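# Hang a necklace behind the lid tabs of a jewelry box

## Task

Drape the necklace so it goes behind one or more of the little tabs on the inside of the jewelry box lid, with its two ends hanging down on either side of that tab and every part of the necklace lying within the box. The box must still be upright, the necklace must stay put without the robot supporting it, and at the end both grippers must have released it and pulled away.

## Robot and tools

Robot: two arms, left_arm and right_arm, each with a two-finger gripper. The fingers point along the gripper's own +z axis and close along its y axis. The reported hand position is the spot between the finger pads, roughly 1 cm short of the tips.

World frame (used in every state line): origin on the table surface midway between the arms, +z up, +x out across the table, and left_arm sits toward +y. The names left and right are only arm labels, not image sides. Each result gives, per arm, end_effector_position in metres and end_effector_quat_wxyz; at long reach these printed positions can be somewhat wrong.

execute_actions: argument actions is a list holding zero or one item. An empty list just reports the state. An item with rows is a motion: rows is 1 to 15 rows, steps is 1 to 15 (default 15), each step lasting 1/30 s; if there are fewer rows than steps the final row repeats. An item with only steps (up to 300) is a wait, counted from the previous result and including reply time. Optional pictures (true/false) controls whether camera images come back. A rejected call sends nothing.

A row is always 14 numbers, each between -1 and 1, one list covering both arms: left_arm dx, dy, dz, rx, ry, rz, opening, then right_arm in the same order. dx to rz are offsets, expressed in that gripper's own axes, from the gripper pose shown in the latest result (before any result in the scene, or for later calls within a single reply, from where the arm is when the action begins). Every row is measured from that same base pose, not from the row before. Scale: 1.0 equals 0.6 m of translation or 180 degrees of rotation; rx, ry, rz form a single rotation vector. Opening is absolute, not an offset: +1 fully open (0.094 m), -1 closed. Sending all-zero offsets is not a pause: it pulls the arm back to the base pose.

move: argument target is one such 14-number row (same layout, same offsets-from-last-shown-pose rule), and optional speed in m/s from 0.002 to 0.5, default 0.25; rotation is capped at twice that value in rad/s. Each gripper follows a straight line to its target, both arms finishing together, over 0.5 to 10 s (longer paths are cut off at 10 s). Paths ignore obstacles and the other arm. Grippers lag, wander, and may overshoot speed, especially with a near-straight arm. Opening is applied at the start. The result adds a move: line with the outcome (done, off_target, moving, held, fault) and any limits (paced = the commanded pose was clipped; held = a safety check blocked some steps, after which the arm may jump fast), plus each gripper's distance to its target.

wait: seconds from 0 to 10; nothing new is commanded. zoom_image: camera (cam_head_left, cam_head_right, cam_high, cam_left_wrist, cam_right_wrist) and region [x0, y0, x1, y1] in pixels of that camera's latest image, origin top-left, no larger than 504 by 504. All cameras are 504x504. finished_scene: pass scene (integer) to close the current scene; irreversible, and the result reports success.

Controller behaviour: each step the command is limited to within 70 mm and 16 degrees of the measured pose, then solved by damped IK, favouring position over orientation. Arms tend to finish a centimetre or more low, and repeated zero offsets let them sag. To keep an arm steady, send in the first call of a reply the offset that returns it to its desired pose (raising it if it stays low), and zeros in later calls. After an action, an arm only continues to its last clipped pose, so check the result and command the remainder. A Hand target line shows where the controller is currently driving each gripper. HELD marks steps that were not sent; pose unreachable means the clearance check altered a command for the named arm. Joint limits (rad): waist -2.618 to 3.054, shoulder 0 to 3.142, elbow 0 to 3.142, wrist pitch -1.571 to 1.571, wrist yaw -1.571 to 1.571, wrist roll -2.094 to 2.094.

Gripping: grip_measured is the finger gap on the command scale; the last Joint positions value is the gap in metres. Readings may be off by about 1 mm. To hold something, command roughly 0.03 below grip_measured for a firm grip, less for a gentle one. Finger force tops out near 50 to 62 N, lower on thin parts (under about 2 mm) like a necklace chain, so grip it firmly and expect slips. Joint torques include drive output even in free air and are noisy.

Heat: holding loads warms motors. MOTOR HOT appears at 75 °C; 90 °C stops that arm for 10 s; 100 °C makes the arm drop and release. Avoid long holds.

Cautions: the simulation runs while you think, so keep replies short. Do not collide the two arms or press hard into anything. Do not topple the box or push anything off the table. Occasional tugs on held parts or pushes on loose objects may happen; recheck before releasing. Move slowly near contacts, since speed and how far the target lies past contact both raise force. When done, open the grippers, confirm with cameras that the necklace hangs on its own behind a tab, retreat both arms, then call finished_scene.

Each tool is called after "Request:" as name(argument=value, ...), one argument or row to a line, values as JSON.

## Session

Request:
execute_actions(
  actions=[],
)

Scene clock: 0.00 s of 4800.00 s.
left_arm: end_effector_position=(+0.5462, +0.5226, +0.2397) grip_measured=+1.000 end_effector_quat_wxyz=(+0.411, +0.118, +0.784, +0.450) | right_arm: end_effector_position=(+0.4552, -0.1091, +0.2148) grip_measured=+1.000 end_effector_quat_wxyz=(+0.070, +0.528, +0.597, +0.599)
Joint positions: left_arm=[ 0.257  1.992  1.531  0.192 -0.236  0.916  0.094] | right_arm=[ 0.18   1.675  1.041  0.332 -0.426  2.05   0.094]
Joint velocities: left_arm=[ 0.002 -0.007  0.002  0.051 -0.007  0.007  0.   ] | right_arm=[-0.002  0.002 -0.017 -0.066 -0.066 -0.007  0.   ]
Joint torques (N m, as the arm reports them, + toward a larger angle): no reading
Hand target (left_arm): +0.546, +0.522, +0.258; +0.425, +0.111, +0.773, +0.457
Hand target (right_arm): +0.456, -0.109, +0.227; +0.077, +0.519, +0.595, +0.609

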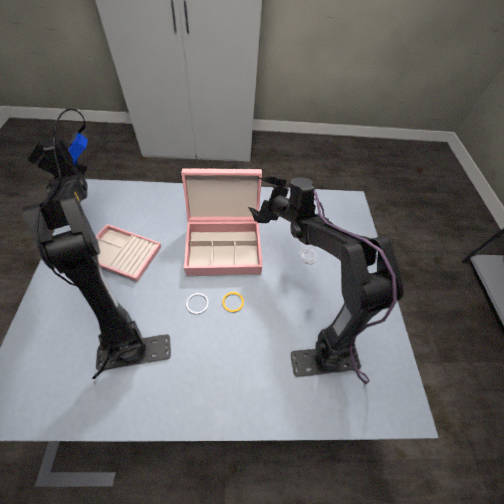

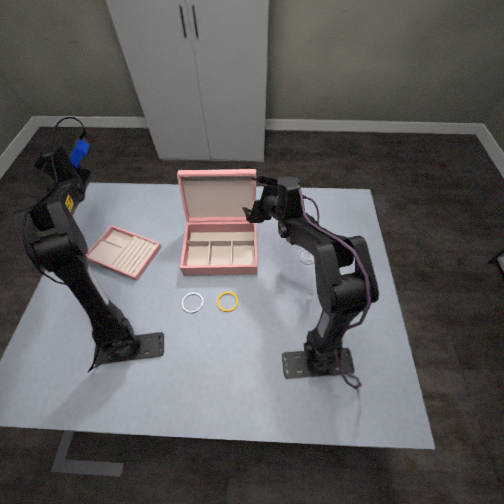

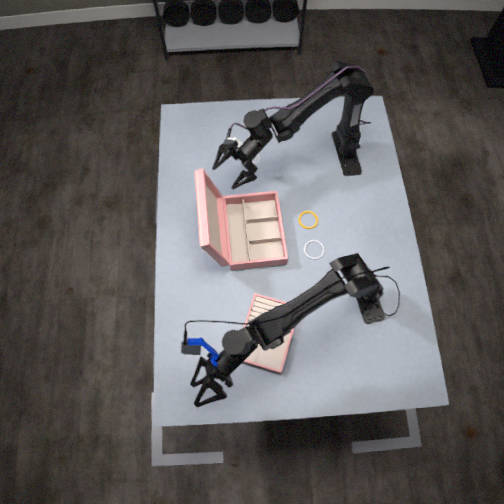

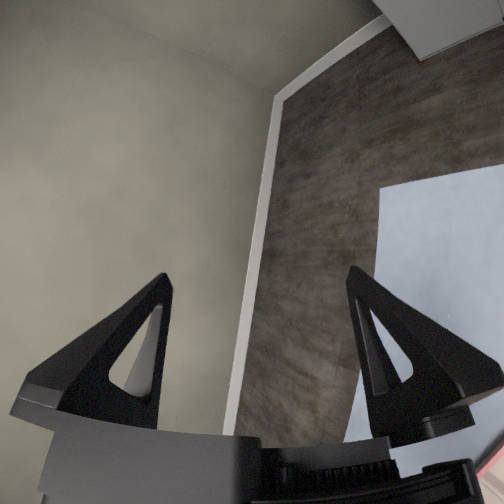

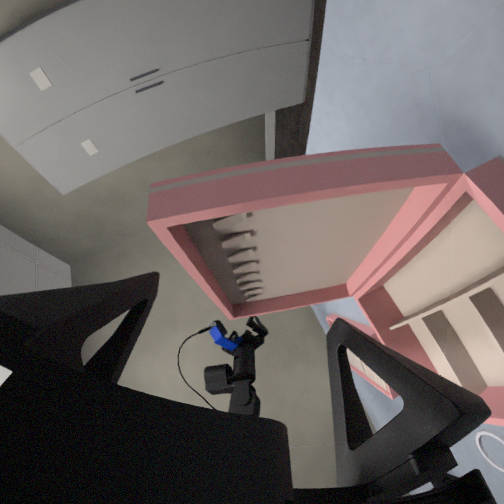

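Request:
zoom_image(
  camera="cam_head_left",
  region=[160, 160, 340, 330],
)

Request:
zoom_image(
  camera="cam_right_wrist",
  region=[140, 170, 340, 330],
)

Request:
zoom_image(
  camera="cam_head_right",
  region=[70, 160, 330, 330],
)

Region (160, 160, 340, 330) of cam_head_left's 504x504 image, scaled by 2.800, with more detail than that image has.

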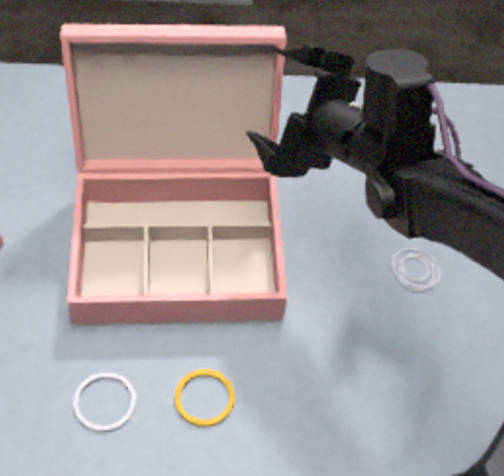

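Region (140, 170, 340, 330) of cam_right_wrist's 504x504 image, scaled by 2.520, with more detail than that image has; it fills the top 403 rows of this view, and the rest is white.

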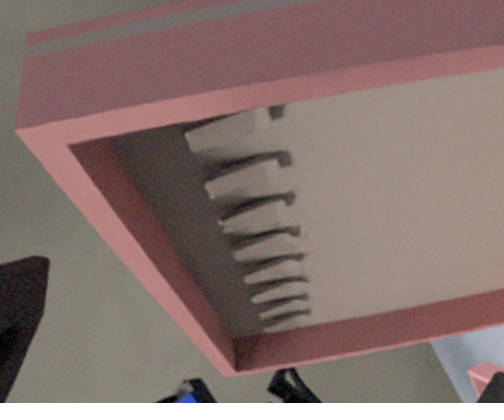

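Region (70, 160, 330, 330) of cam_head_right's 504x504 image, scaled by 1.938, with more detail than that image has; it fills the top 330 rows of this view, and the rest is white.

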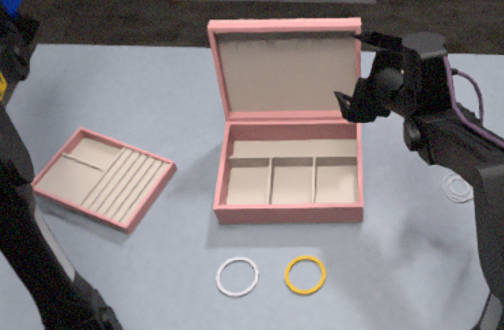

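Request:
move(
  target=[0,0,0,0,0,0,1,-0.255,-0.133,-0.319,0.443,0.052,-0.39,1],
)

Scene clock: 13.13 s of 4800.00 s.
left_arm: end_effector_position=(+0.5462, +0.5226, +0.2397) grip_measured=+1.000 end_effector_quat_wxyz=(+0.411, +0.118, +0.784, +0.450) | right_arm: end_effector_position=(+0.3434, -0.3214, +0.1157) grip_measured=+1.000 end_effector_quat_wxyz=(-0.005, +0.003, +1.000, +0.003)
Joint positions: left_arm=[ 0.257  1.992  1.531  0.192 -0.236  0.916  0.094] | right_arm=[-0.109  1.876  1.611 -1.316 -0.007  0.004  0.094]
Joint velocities: left_arm=[-0.002 -0.002 -0.007  0.007 -0.037  0.022  0.   ] | right_arm=[ 0.007  0.002  0.002  0.066  0.007 -0.037  0.   ]
Joint torques (N m, as the arm reports them, + toward a larger angle): left_arm=[  0.03 -11.6    6.91   2.    -0.04   0.  ] | right_arm=[ 0.54 -8.82  4.97  0.15  0.08 -0.1 ]
Hand target (left_arm): +0.546, +0.523, +0.240; +0.411, +0.118, +0.784, +0.450
Hand target (right_arm): +0.341, -0.321, +0.119; -0.002, -0.006, +1.000, -0.003
Off the commanded pose (left_arm): 0.000 m, 0 deg.
Off the commanded pose (right_arm): 0.005 m, 1 deg.
After step 90, 5.87 s passed at rest.
move: done
camera_calibration (this result's frames):
cam_right_wrist: T_world_to_cam=[[0.284502, -0.958463, -0.0201961, -0.404423], [-0.868939, -0.266713, 0.416905, 0.200739], [-0.404975, -0.101061, -0.908726, 0.32189], [0, 0, 0, 1]] pos_world=[0.419847, -0.301554, 0.200653]

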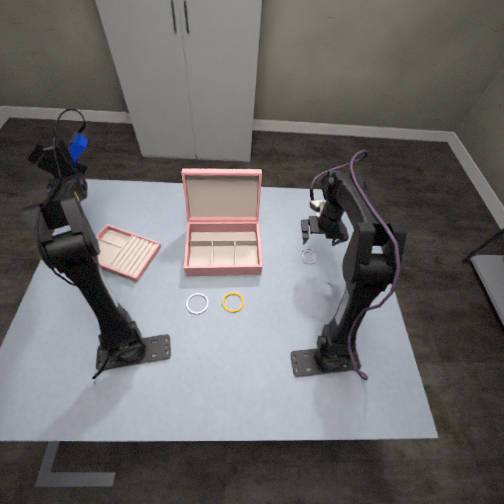

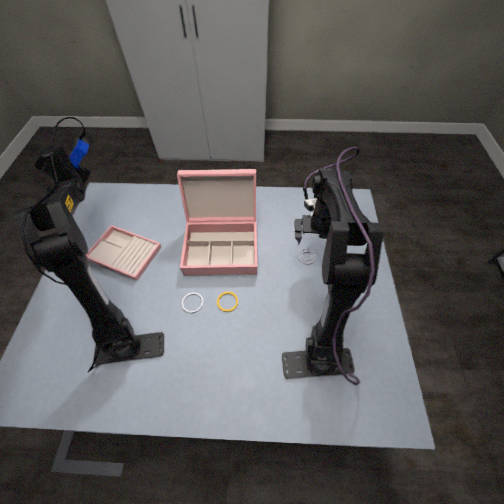

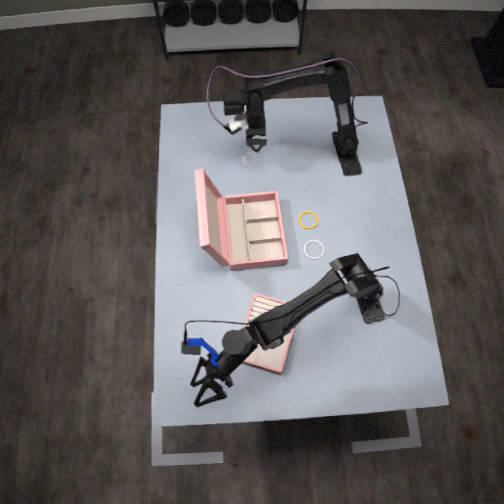

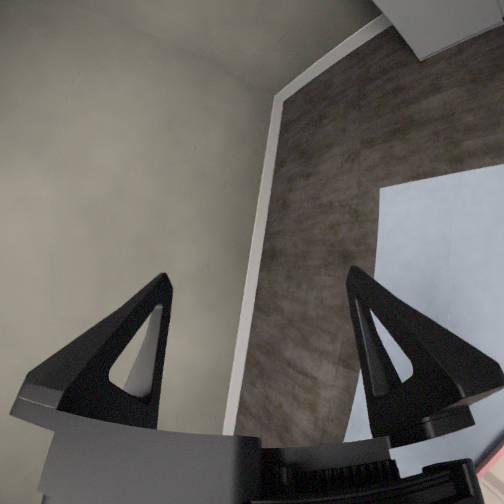

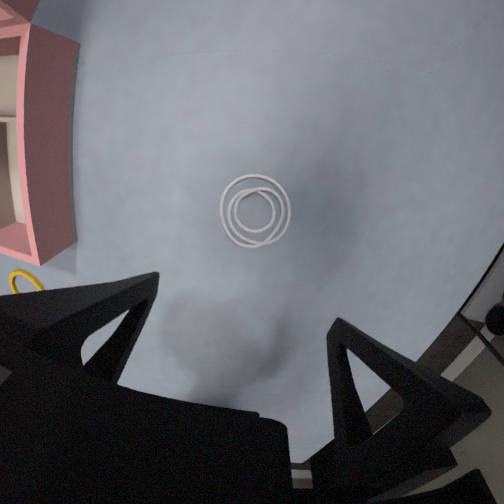

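Request:
zoom_image(
  camera="cam_right_wrist",
  region=[205, 160, 305, 260],
)

Region (205, 160, 305, 260) of cam_right_wrist's 504x504 image, scaled by 5.040, with more detail than that image has.

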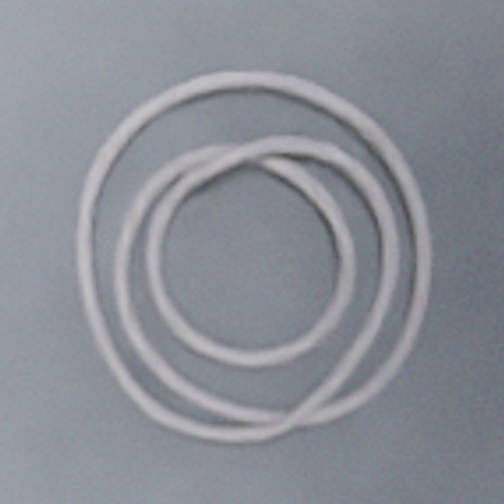

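Request:
move(
  target=[0,0,0,0,0,0,1,-0.085,0.027,0.125,0,0,0.405,-0.8],
)

Request:
zoom_image(
  camera="cam_right_wrist",
  region=[150, 180, 350, 380],
)

Scene clock: 23.67 s of 4800.00 s.
left_arm: end_effector_position=(+0.5462, +0.5226, +0.2397) grip_measured=+1.000 end_effector_quat_wxyz=(+0.411, +0.118, +0.784, +0.450) | right_arm: end_effector_position=(+0.3799, -0.3098, +0.0343) grip_measured=-0.798 end_effector_quat_wxyz=(-0.022, +0.596, +0.803, -0.014)
Joint positions: left_arm=[ 0.257  1.992  1.531  0.192 -0.236  0.916  0.094] | right_arm=[-0.078  2.106  1.611 -1.128 -0.004  1.306  0.009]
Joint velocities: left_arm=[ 0.007 -0.012 -0.007 -0.007  0.022 -0.051  0.   ] | right_arm=[-0.012  0.002 -0.007 -0.037 -0.022  0.037  0.001]
Joint torques (N m, as the arm reports them, + toward a larger angle): left_arm=[ -0.01 -11.57   6.91   2.    -0.04  -0.01] | right_arm=[ 1.   -8.65  7.83  0.18 -0.06  0.1 ]
Hand target (left_arm): +0.546, +0.523, +0.240; +0.411, +0.118, +0.784, +0.450
Hand target (right_arm): +0.393, -0.304, +0.040; -0.006, +0.596, +0.803, +0.000
Off the commanded pose (left_arm): 0.000 m, 0 deg.
Off the commanded pose (right_arm): 0.016 m, 2 deg.
After step 90, 4.40 s passed at rest.
move: off_target (right_arm)
camera_calibration (this result's frames):
cam_right_wrist: T_world_to_cam=[[-0.831119, -0.555259, 0.030473, 0.141646], [-0.488138, 0.754707, 0.438337, 0.440498], [-0.266389, 0.349435, -0.898294, 0.350363], [0, 0, 0, 1]] pos_world=[0.426081, -0.376226, 0.117326]

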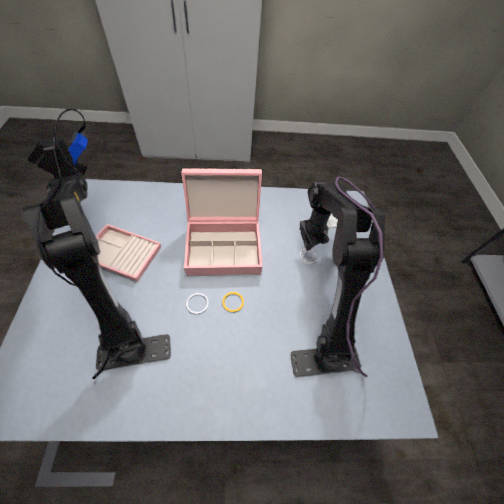

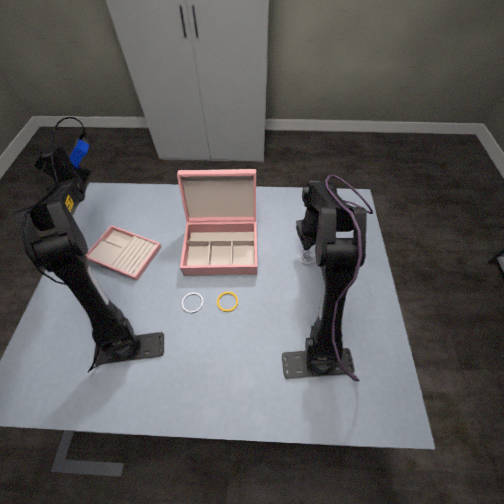

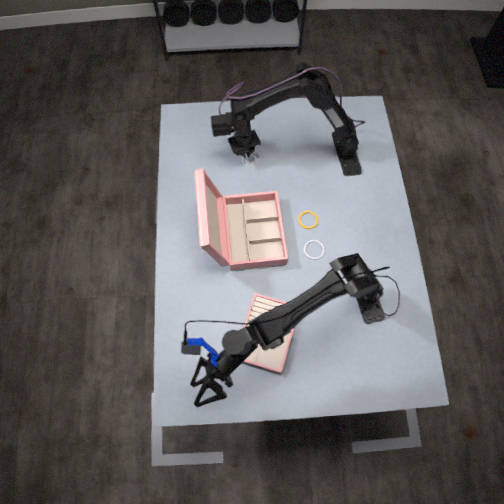

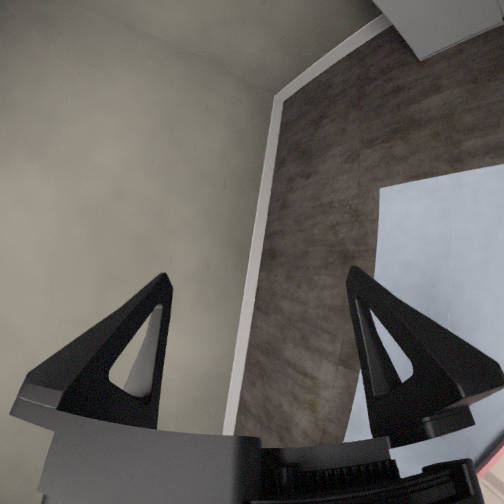

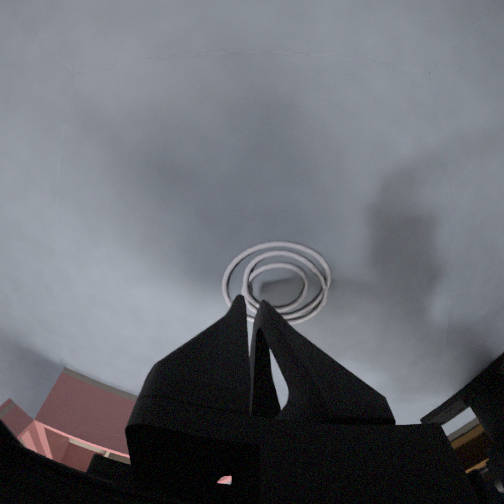

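Region (150, 180, 350, 380) of cam_right_wrist's 504x504 image, scaled by 2.520, with more detail than that image has.

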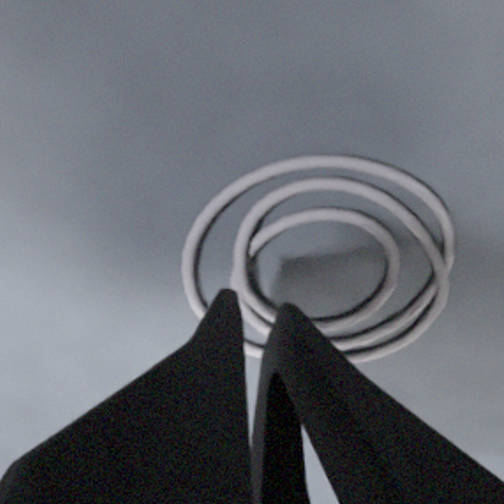

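Request:
move(
  target=[0,0,0,0,0,0,1,0.005,0.035,0.018,0,0,0,-0.8],
  speed=0.05,
)

Request:
zoom_image(
  camera="cam_right_wrist",
  region=[150, 180, 350, 380],
)

Scene clock: 26.47 s of 4800.00 s.
left_arm: end_effector_position=(+0.5462, +0.5226, +0.2397) grip_measured=+1.000 end_effector_quat_wxyz=(+0.411, +0.118, +0.784, +0.450) | right_arm: end_effector_position=(+0.3897, -0.3051, +0.0180) grip_measured=-0.798 end_effector_quat_wxyz=(-0.030, +0.595, +0.803, -0.022)
Joint positions: left_arm=[ 0.257  1.992  1.531  0.192 -0.236  0.916  0.094] | right_arm=[-0.067  2.183  1.666 -1.128 -0.004  1.316  0.009]
Joint velocities: left_arm=[ 0.002 -0.012 -0.002 -0.022 -0.022  0.022  0.   ] | right_arm=[-0.007 -0.022 -0.007 -0.007 -0.022  0.095 -0.001]
Joint torques (N m, as the arm reports them, + toward a larger angle): left_arm=[  0.02 -11.61   6.9    2.    -0.02   0.  ] | right_arm=[ 0.82 -9.13  7.47  0.06 -0.03  0.09]
Hand target (left_arm): +0.546, +0.523, +0.240; +0.411, +0.118, +0.784, +0.450
Hand target (right_arm): +0.398, -0.301, +0.022; -0.022, +0.596, +0.803, -0.014
Off the commanded pose (left_arm): 0.000 m, 0 deg.
Off the commanded pose (right_arm): 0.011 m, 1 deg.
move: off_target (right_arm)
camera_calibration (this result's frames):
cam_right_wrist: T_world_to_cam=[[-0.829548, -0.556168, 0.0502812, 0.151632], [-0.478865, 0.754779, 0.448327, 0.445129], [-0.287296, 0.347831, -0.892454, 0.344255], [0, 0, 0, 1]] pos_world=[0.437846, -0.371384, 0.100043]

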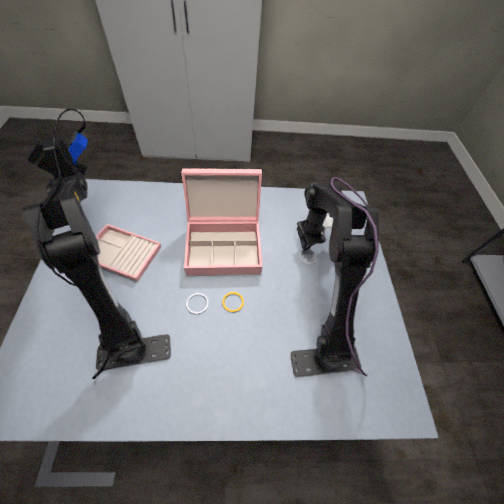

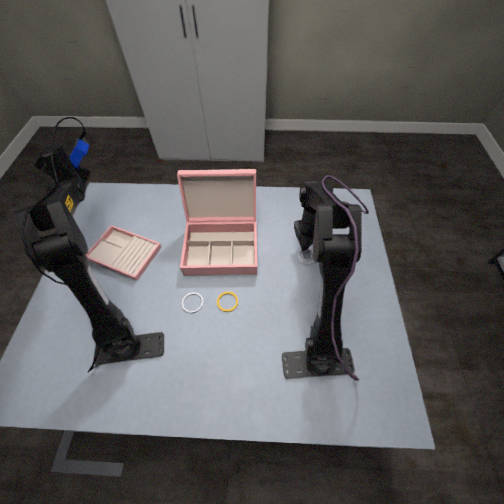

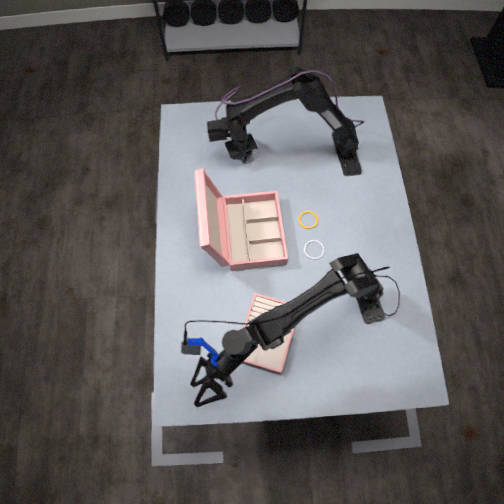

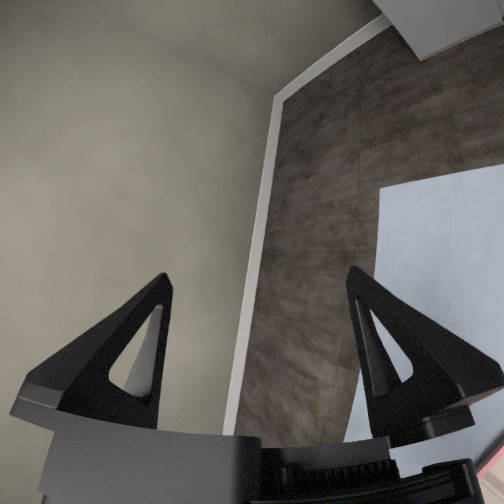

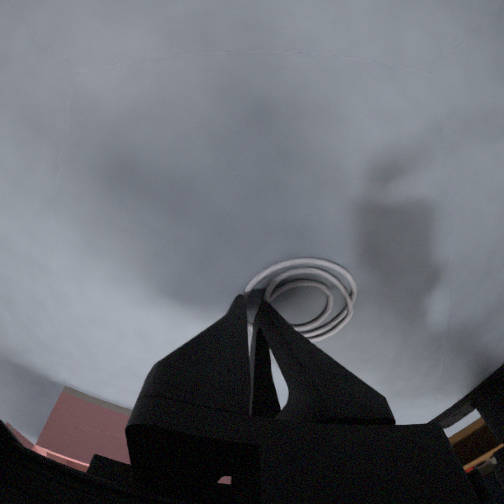

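Region (150, 180, 350, 380) of cam_right_wrist's 504x504 image, scaled by 2.520, with more detail than that image has.

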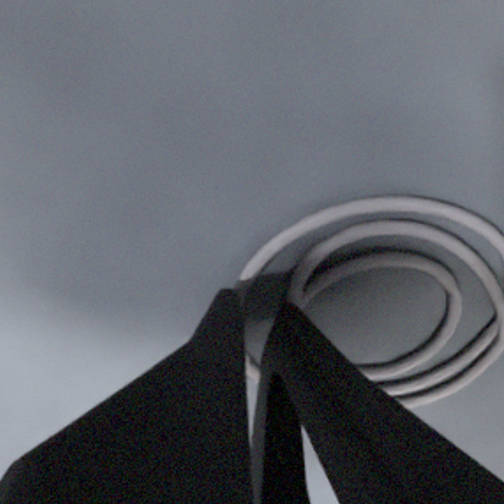

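Need ~5 mm further out.

Request:
move(
  target=[0,0,0,0,0,0,1,0,0.026,-0.002,0,0,0,-0.8],
  speed=0.03,
)

Request:
zoom_image(
  camera="cam_right_wrist",
  region=[150, 180, 350, 380],
)

Scene clock: 28.63 s of 4800.00 s.
left_arm: end_effector_position=(+0.5462, +0.5226, +0.2397) grip_measured=+1.000 end_effector_quat_wxyz=(+0.411, +0.118, +0.784, +0.450) | right_arm: end_effector_position=(+0.4017, -0.3046, +0.0136) grip_measured=-0.798 end_effector_quat_wxyz=(-0.030, +0.595, +0.803, -0.021)
Joint positions: left_arm=[ 0.257  1.992  1.531  0.192 -0.236  0.916  0.094] | right_arm=[-0.067  2.234  1.732 -1.143 -0.004  1.317  0.009]
Joint velocities: left_arm=[ 0.007 -0.002 -0.012 -0.007 -0.037 -0.007  0.   ] | right_arm=[ 0.022  0.012 -0.002 -0.11  -0.022 -0.022 -0.   ]
Joint torques (N m, as the arm reports them, + toward a larger angle): left_arm=[ -0.01 -11.56   6.91   2.    -0.03  -0.01] | right_arm=[ 0.78 -9.37  7.49 -0.07 -0.03  0.07]
Hand target (left_arm): +0.546, +0.523, +0.240; +0.411, +0.118, +0.784, +0.450
Hand target (right_arm): +0.404, -0.301, +0.018; -0.030, +0.595, +0.803, -0.021
Off the commanded pose (left_arm): 0.000 m, 0 deg.
Off the commanded pose (right_arm): 0.007 m, 0 deg.
move: done
camera_calibration (this result's frames):
cam_right_wrist: T_world_to_cam=[[-0.829797, -0.555852, 0.0496477, 0.162319], [-0.478919, 0.75496, 0.447965, 0.452553], [-0.286484, 0.347943, -0.892672, 0.343383], [0, 0, 0, 1]] pos_world=[0.449802, -0.370912, 0.0957415]

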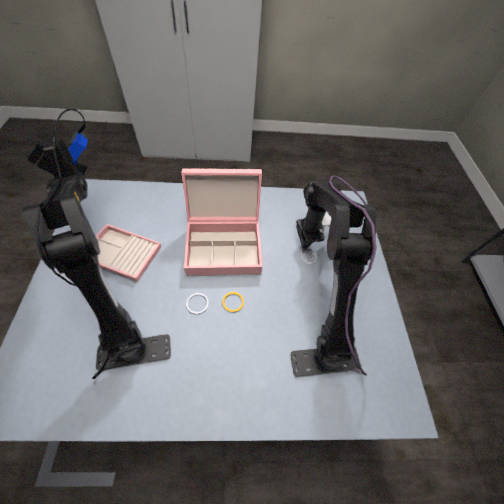

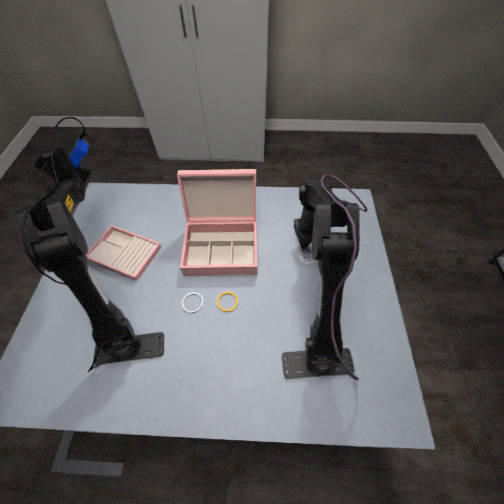

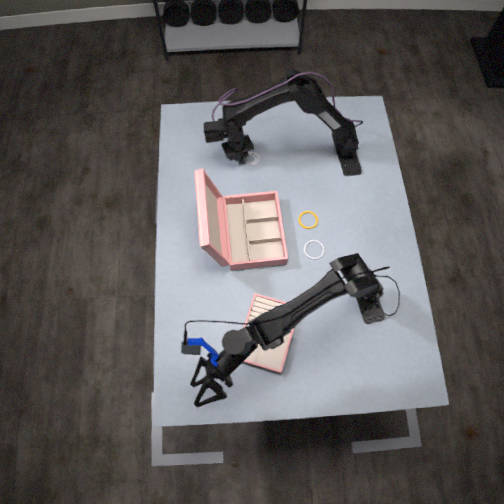

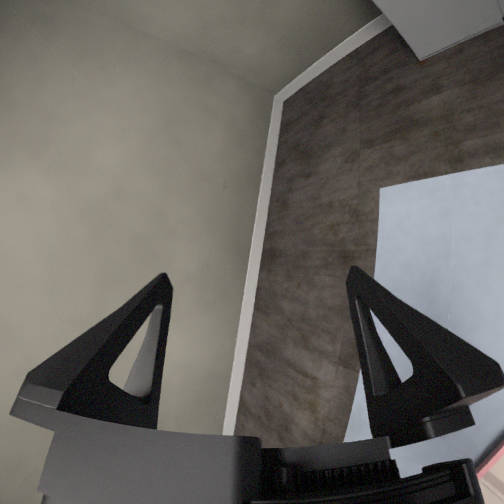

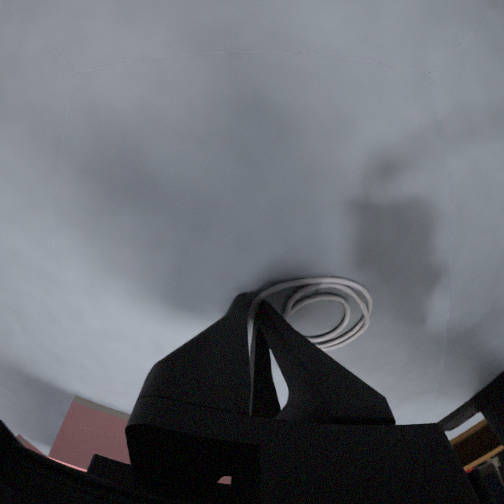

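Region (150, 180, 350, 380) of cam_right_wrist's 504x504 image, scaled by 2.520, with more detail than that image has.

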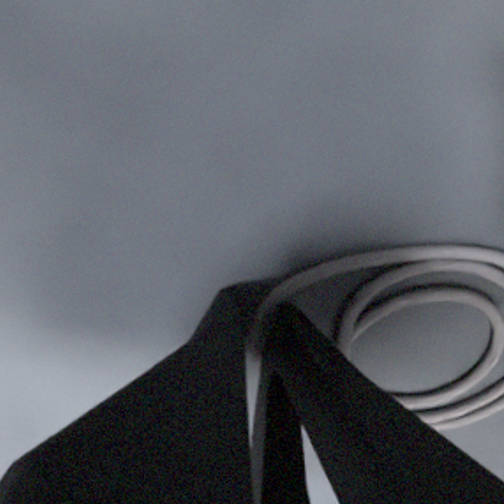

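Strand is between the fingers. Close.

Request:
execute_actions(
  actions=[
    {"rows":[[0,0,0,0,0,0,1,0,0,-0.003,0,0,0,-1]]},
  ],
  pictures=false,
)

Request:
move(
  target=[0,0,0,0,0,0,1,0,-0.1,-0.45,0,0,0,-1],
  speed=0.12,
)

Scene clock: 30.97 s of 4800.00 s.
left_arm: end_effector_position=(+0.5462, +0.5226, +0.2397) grip_measured=+1.000 end_effector_quat_wxyz=(+0.411, +0.118, +0.784, +0.450) | right_arm: end_effector_position=(+0.4008, -0.3047, +0.0137) grip_measured=-0.990 end_effector_quat_wxyz=(-0.032, +0.595, +0.803, -0.023)
Joint positions: left_arm=[ 0.257  1.992  1.531  0.192 -0.236  0.916  0.094] | right_arm=[-0.067  2.234  1.732 -1.147 -0.004  1.317  0.   ]
Joint velocities: left_arm=[-0.007  0.007  0.002  0.066  0.007  0.007  0.   ] | right_arm=[-0.002 -0.007 -0.017  0.066 -0.022 -0.007 -0.   ]
Joint torques (N m, as the arm reports them, + toward a larger angle): left_arm=[ -0.04 -11.61   6.91   2.    -0.04  -0.01] | right_arm=[ -0.02 -10.05   5.74   0.01  -0.04   0.  ]
Hand target (left_arm): +0.546, +0.523, +0.240; +0.411, +0.118, +0.784, +0.450
Hand target (right_arm): +0.402, -0.305, +0.016; -0.030, +0.595, +0.803, -0.021
Off the commanded pose (left_arm): 0.000 m, 0 deg.
Off the commanded pose (right_arm): 0.002 m, 0 deg.
Steps of this call (steps 1 to 55: nothing new was sent; steps 56 to 70: all 15 steps of this action). Readings (end_effector_position):
56: left_arm (+0.5462, +0.5226, +0.2397) | right_arm (+0.4010, -0.3046, +0.0137)
57: left_arm (+0.5462, +0.5226, +0.2397) | right_arm (+0.4010, -0.3046, +0.0137)
59: left_arm (+0.5462, +0.5226, +0.2397) | right_arm (+0.4008, -0.3047, +0.0137)
63: left_arm (+0.5462, +0.5226, +0.2397) | right_arm (+0.4008, -0.3047, +0.0137)
70: the state above

Scene clock: 33.90 s of 4800.00 s.
left_arm: end_effector_position=(+0.5462, +0.5226, +0.2397) grip_measured=+1.000 end_effector_quat_wxyz=(+0.411, +0.118, +0.784, +0.450) | right_arm: end_effector_position=(+0.3689, -0.3214, +0.2744) grip_measured=-0.991 end_effector_quat_wxyz=(+0.131, +0.591, +0.790, +0.101)
Joint positions: left_arm=[ 0.257  1.992  1.531  0.192 -0.236  0.916  0.094] | right_arm=[-0.108  1.8    2.118 -1.558 -0.004  1.286  0.   ]
Joint velocities: left_arm=[-0.017 -0.012  0.002 -0.051 -0.066 -0.007  0.   ] | right_arm=[-0.012 -0.007 -0.002 -0.007  0.007 -0.081 -0.   ]
Joint torques (N m, as the arm reports them, + toward a larger angle): left_arm=[  0.01 -11.59   6.89   2.    -0.03  -0.01] | right_arm=[-0.98 -8.17  6.95  0.53 -0.05 -0.05]
Hand target (left_arm): +0.546, +0.523, +0.240; +0.411, +0.118, +0.784, +0.450
Hand target (right_arm): +0.364, -0.325, +0.288; +0.143, +0.589, +0.788, +0.108
Off the commanded pose (left_arm): 0.000 m, 0 deg.
Off the commanded pose (right_arm): 0.014 m, 23 deg; orientation clipped at the last step of the last action.
joint sent to its limit (right arm) — the command would take joint 4 (wrist pitch) past its lower limit, so that joint was sent only as far as its limit.
move: off_target (right_arm); limits=paced
camera_calibration (this result's frames):
cam_right_wrist: T_world_to_cam=[[-0.786959, -0.547341, -0.284804, 0.191556], [-0.610158, 0.758937, 0.227425, 0.442912], [0.0916693, 0.35275, -0.931217, 0.44523], [0, 0, 0, 1]] pos_world=[0.380179, -0.388351, 0.368432]

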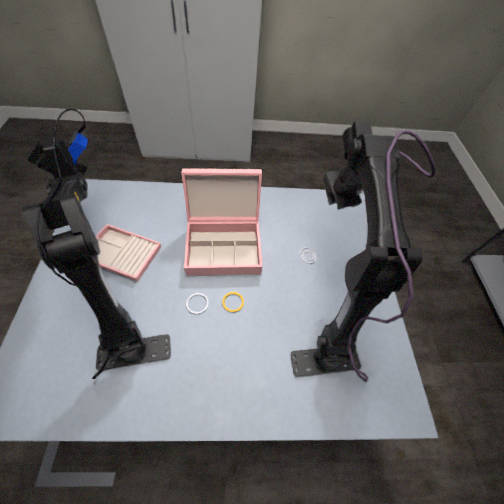

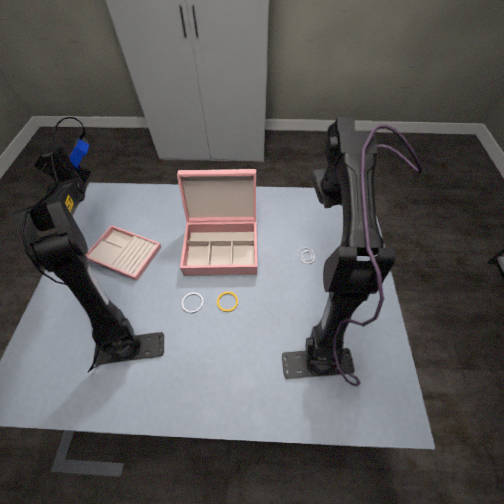

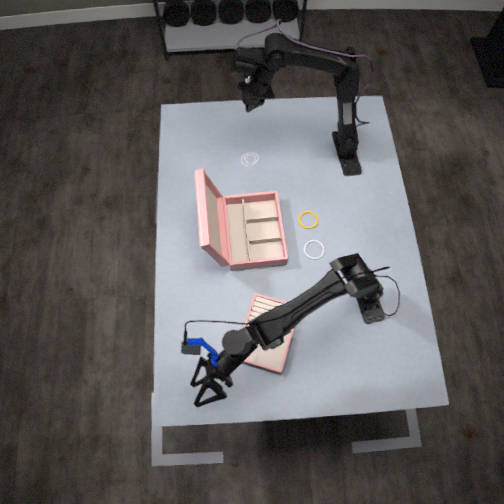

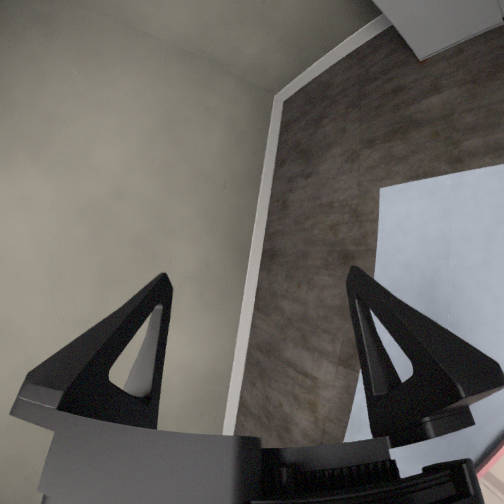

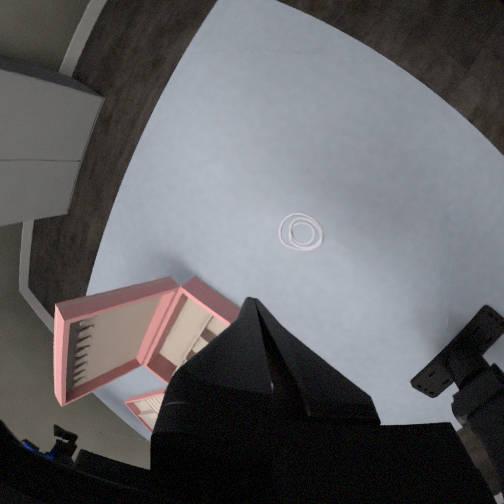

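Request:
move(
  target=[0,0,0,0,0,0,1,0.05,-0.062,0.403,0.105,0,0,-0.8],
)

Request:
zoom_image(
  camera="cam_right_wrist",
  region=[150, 180, 350, 380],
)

Scene clock: 38.13 s of 4800.00 s.
left_arm: end_effector_position=(+0.5462, +0.5226, +0.2397) grip_measured=+1.000 end_effector_quat_wxyz=(+0.411, +0.118, +0.784, +0.450) | right_arm: end_effector_position=(+0.3997, -0.2999, +0.0252) grip_measured=-0.802 end_effector_quat_wxyz=(+0.013, +0.602, +0.797, -0.033)
Joint positions: left_arm=[ 0.257  1.992  1.531  0.192 -0.236  0.916  0.094] | right_arm=[-0.023  2.167  1.67  -1.099  0.068  1.379  0.009]
Joint velocities: left_arm=[ 0.012  0.002  0.002  0.007 -0.081 -0.007  0.   ] | right_arm=[ 0.012  0.017 -0.002 -0.037 -0.022  0.066  0.   ]
Joint torques (N m, as the arm reports them, + toward a larger angle): left_arm=[  0.   -11.6    6.92   2.    -0.04  -0.02] | right_arm=[  0.77 -10.41   5.72   0.28   0.21   0.09]
Hand target (left_arm): +0.546, +0.523, +0.240; +0.411, +0.118, +0.784, +0.450
Hand target (right_arm): +0.406, -0.299, +0.031; +0.032, +0.603, +0.796, -0.030
Off the commanded pose (left_arm): 0.000 m, 0 deg.
Off the commanded pose (right_arm): 0.009 m, 2 deg.
move: done
camera_calibration (this result's frames):
cam_right_wrist: T_world_to_cam=[[-0.840828, -0.539614, 0.0427147, 0.172147], [-0.489486, 0.791661, 0.365617, 0.460127], [-0.231107, 0.286513, -0.929785, 0.311885], [0, 0, 0, 1]] pos_world=[0.442051, -0.360731, 0.114403]

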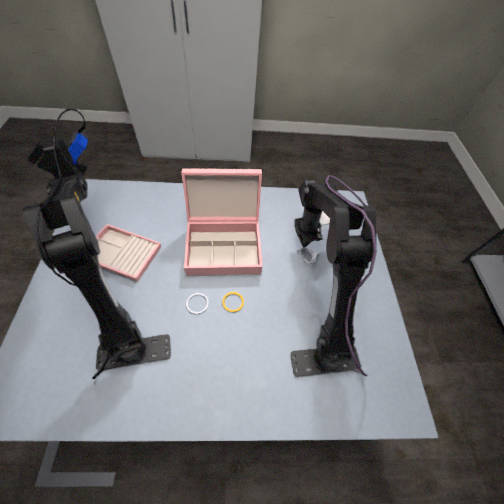

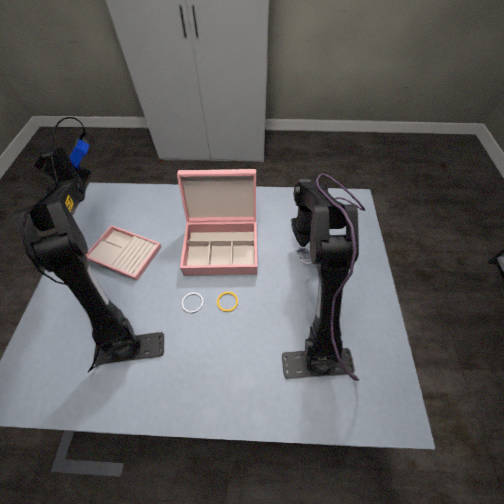

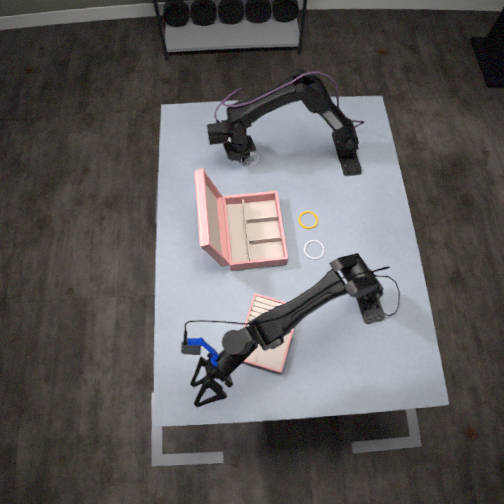

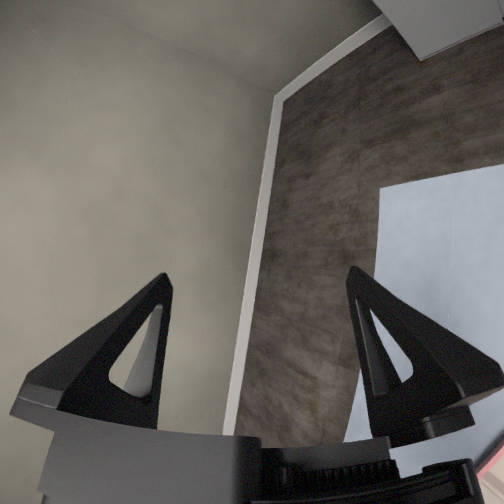

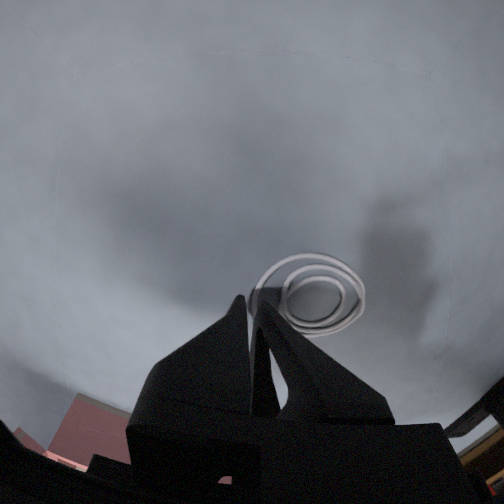

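Region (150, 180, 350, 380) of cam_right_wrist's 504x504 image, scaled by 2.520, with more detail than that image has.

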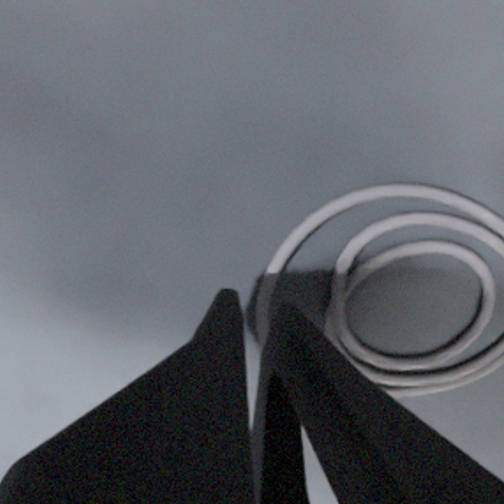

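Request:
move(
  target=[0,0,0,0,0,0,1,0,0.004,0.028,0,0,0,-0.8],
  speed=0.03,
)

Request:
zoom_image(
  camera="cam_right_wrist",
  region=[150, 180, 350, 380],
)

Scene clock: 40.53 s of 4800.00 s.
left_arm: end_effector_position=(+0.5462, +0.5226, +0.2397) grip_measured=+1.000 end_effector_quat_wxyz=(+0.411, +0.118, +0.784, +0.450) | right_arm: end_effector_position=(+0.4020, -0.2998, +0.0141) grip_measured=-0.802 end_effector_quat_wxyz=(+0.015, +0.603, +0.797, -0.033)
Joint positions: left_arm=[ 0.257  1.992  1.531  0.192 -0.236  0.916  0.094] | right_arm=[-0.023  2.185  1.653 -1.061  0.068  1.38   0.009]
Joint velocities: left_arm=[-0.022  0.002 -0.007 -0.022  0.037 -0.022  0.   ] | right_arm=[ 0.012  0.002 -0.012  0.037  0.022  0.095  0.   ]
Joint torques (N m, as the arm reports them, + toward a larger angle): left_arm=[  0.   -11.6    6.91   1.99  -0.04  -0.02] | right_arm=[-0.05 -8.98  4.72  0.24  0.03 -0.02]
Hand target (left_arm): +0.546, +0.523, +0.240; +0.411, +0.118, +0.784, +0.450
Hand target (right_arm): +0.402, -0.300, +0.008; +0.013, +0.603, +0.797, -0.034
Off the commanded pose (left_arm): 0.000 m, 0 deg.
Off the commanded pose (right_arm): 0.006 m, 0 deg.
move: done
camera_calibration (this result's frames):
cam_right_wrist: T_world_to_cam=[[-0.84136, -0.538967, 0.040337, 0.175019], [-0.49005, 0.792214, 0.363661, 0.465691], [-0.227957, 0.286202, -0.930658, 0.300702], [0, 0, 0, 1]] pos_world=[0.444012, -0.360659, 0.103437]

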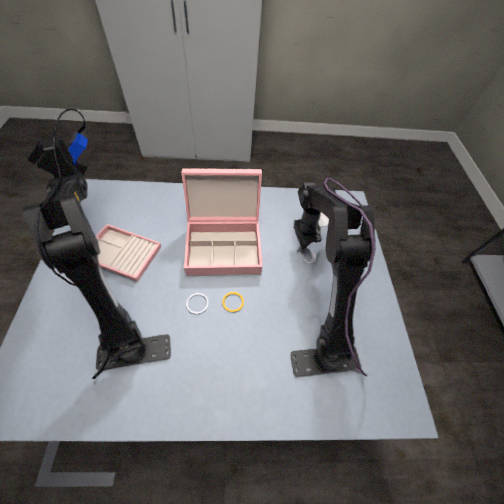

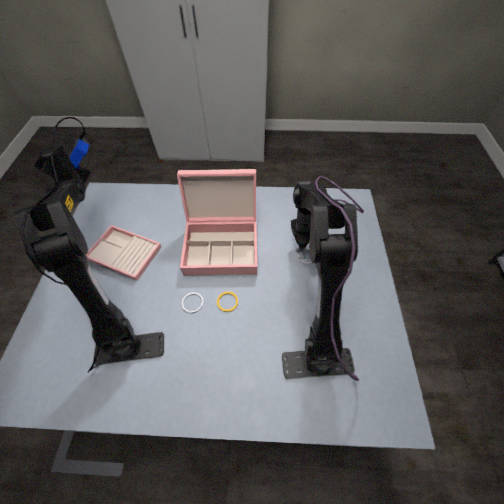

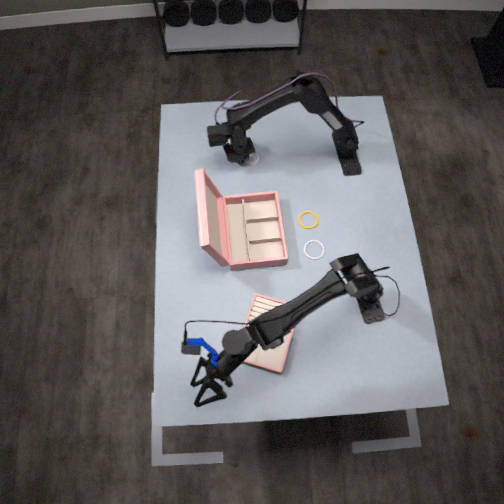

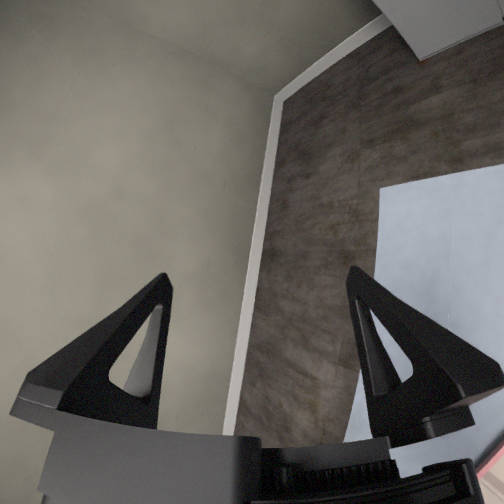

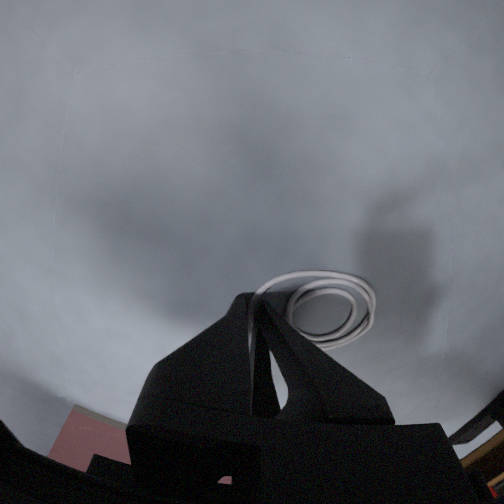

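Region (150, 180, 350, 380) of cam_right_wrist's 504x504 image, scaled by 2.520, with more detail than that image has.

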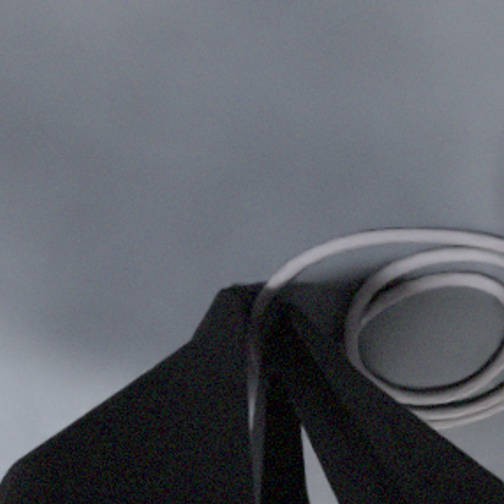

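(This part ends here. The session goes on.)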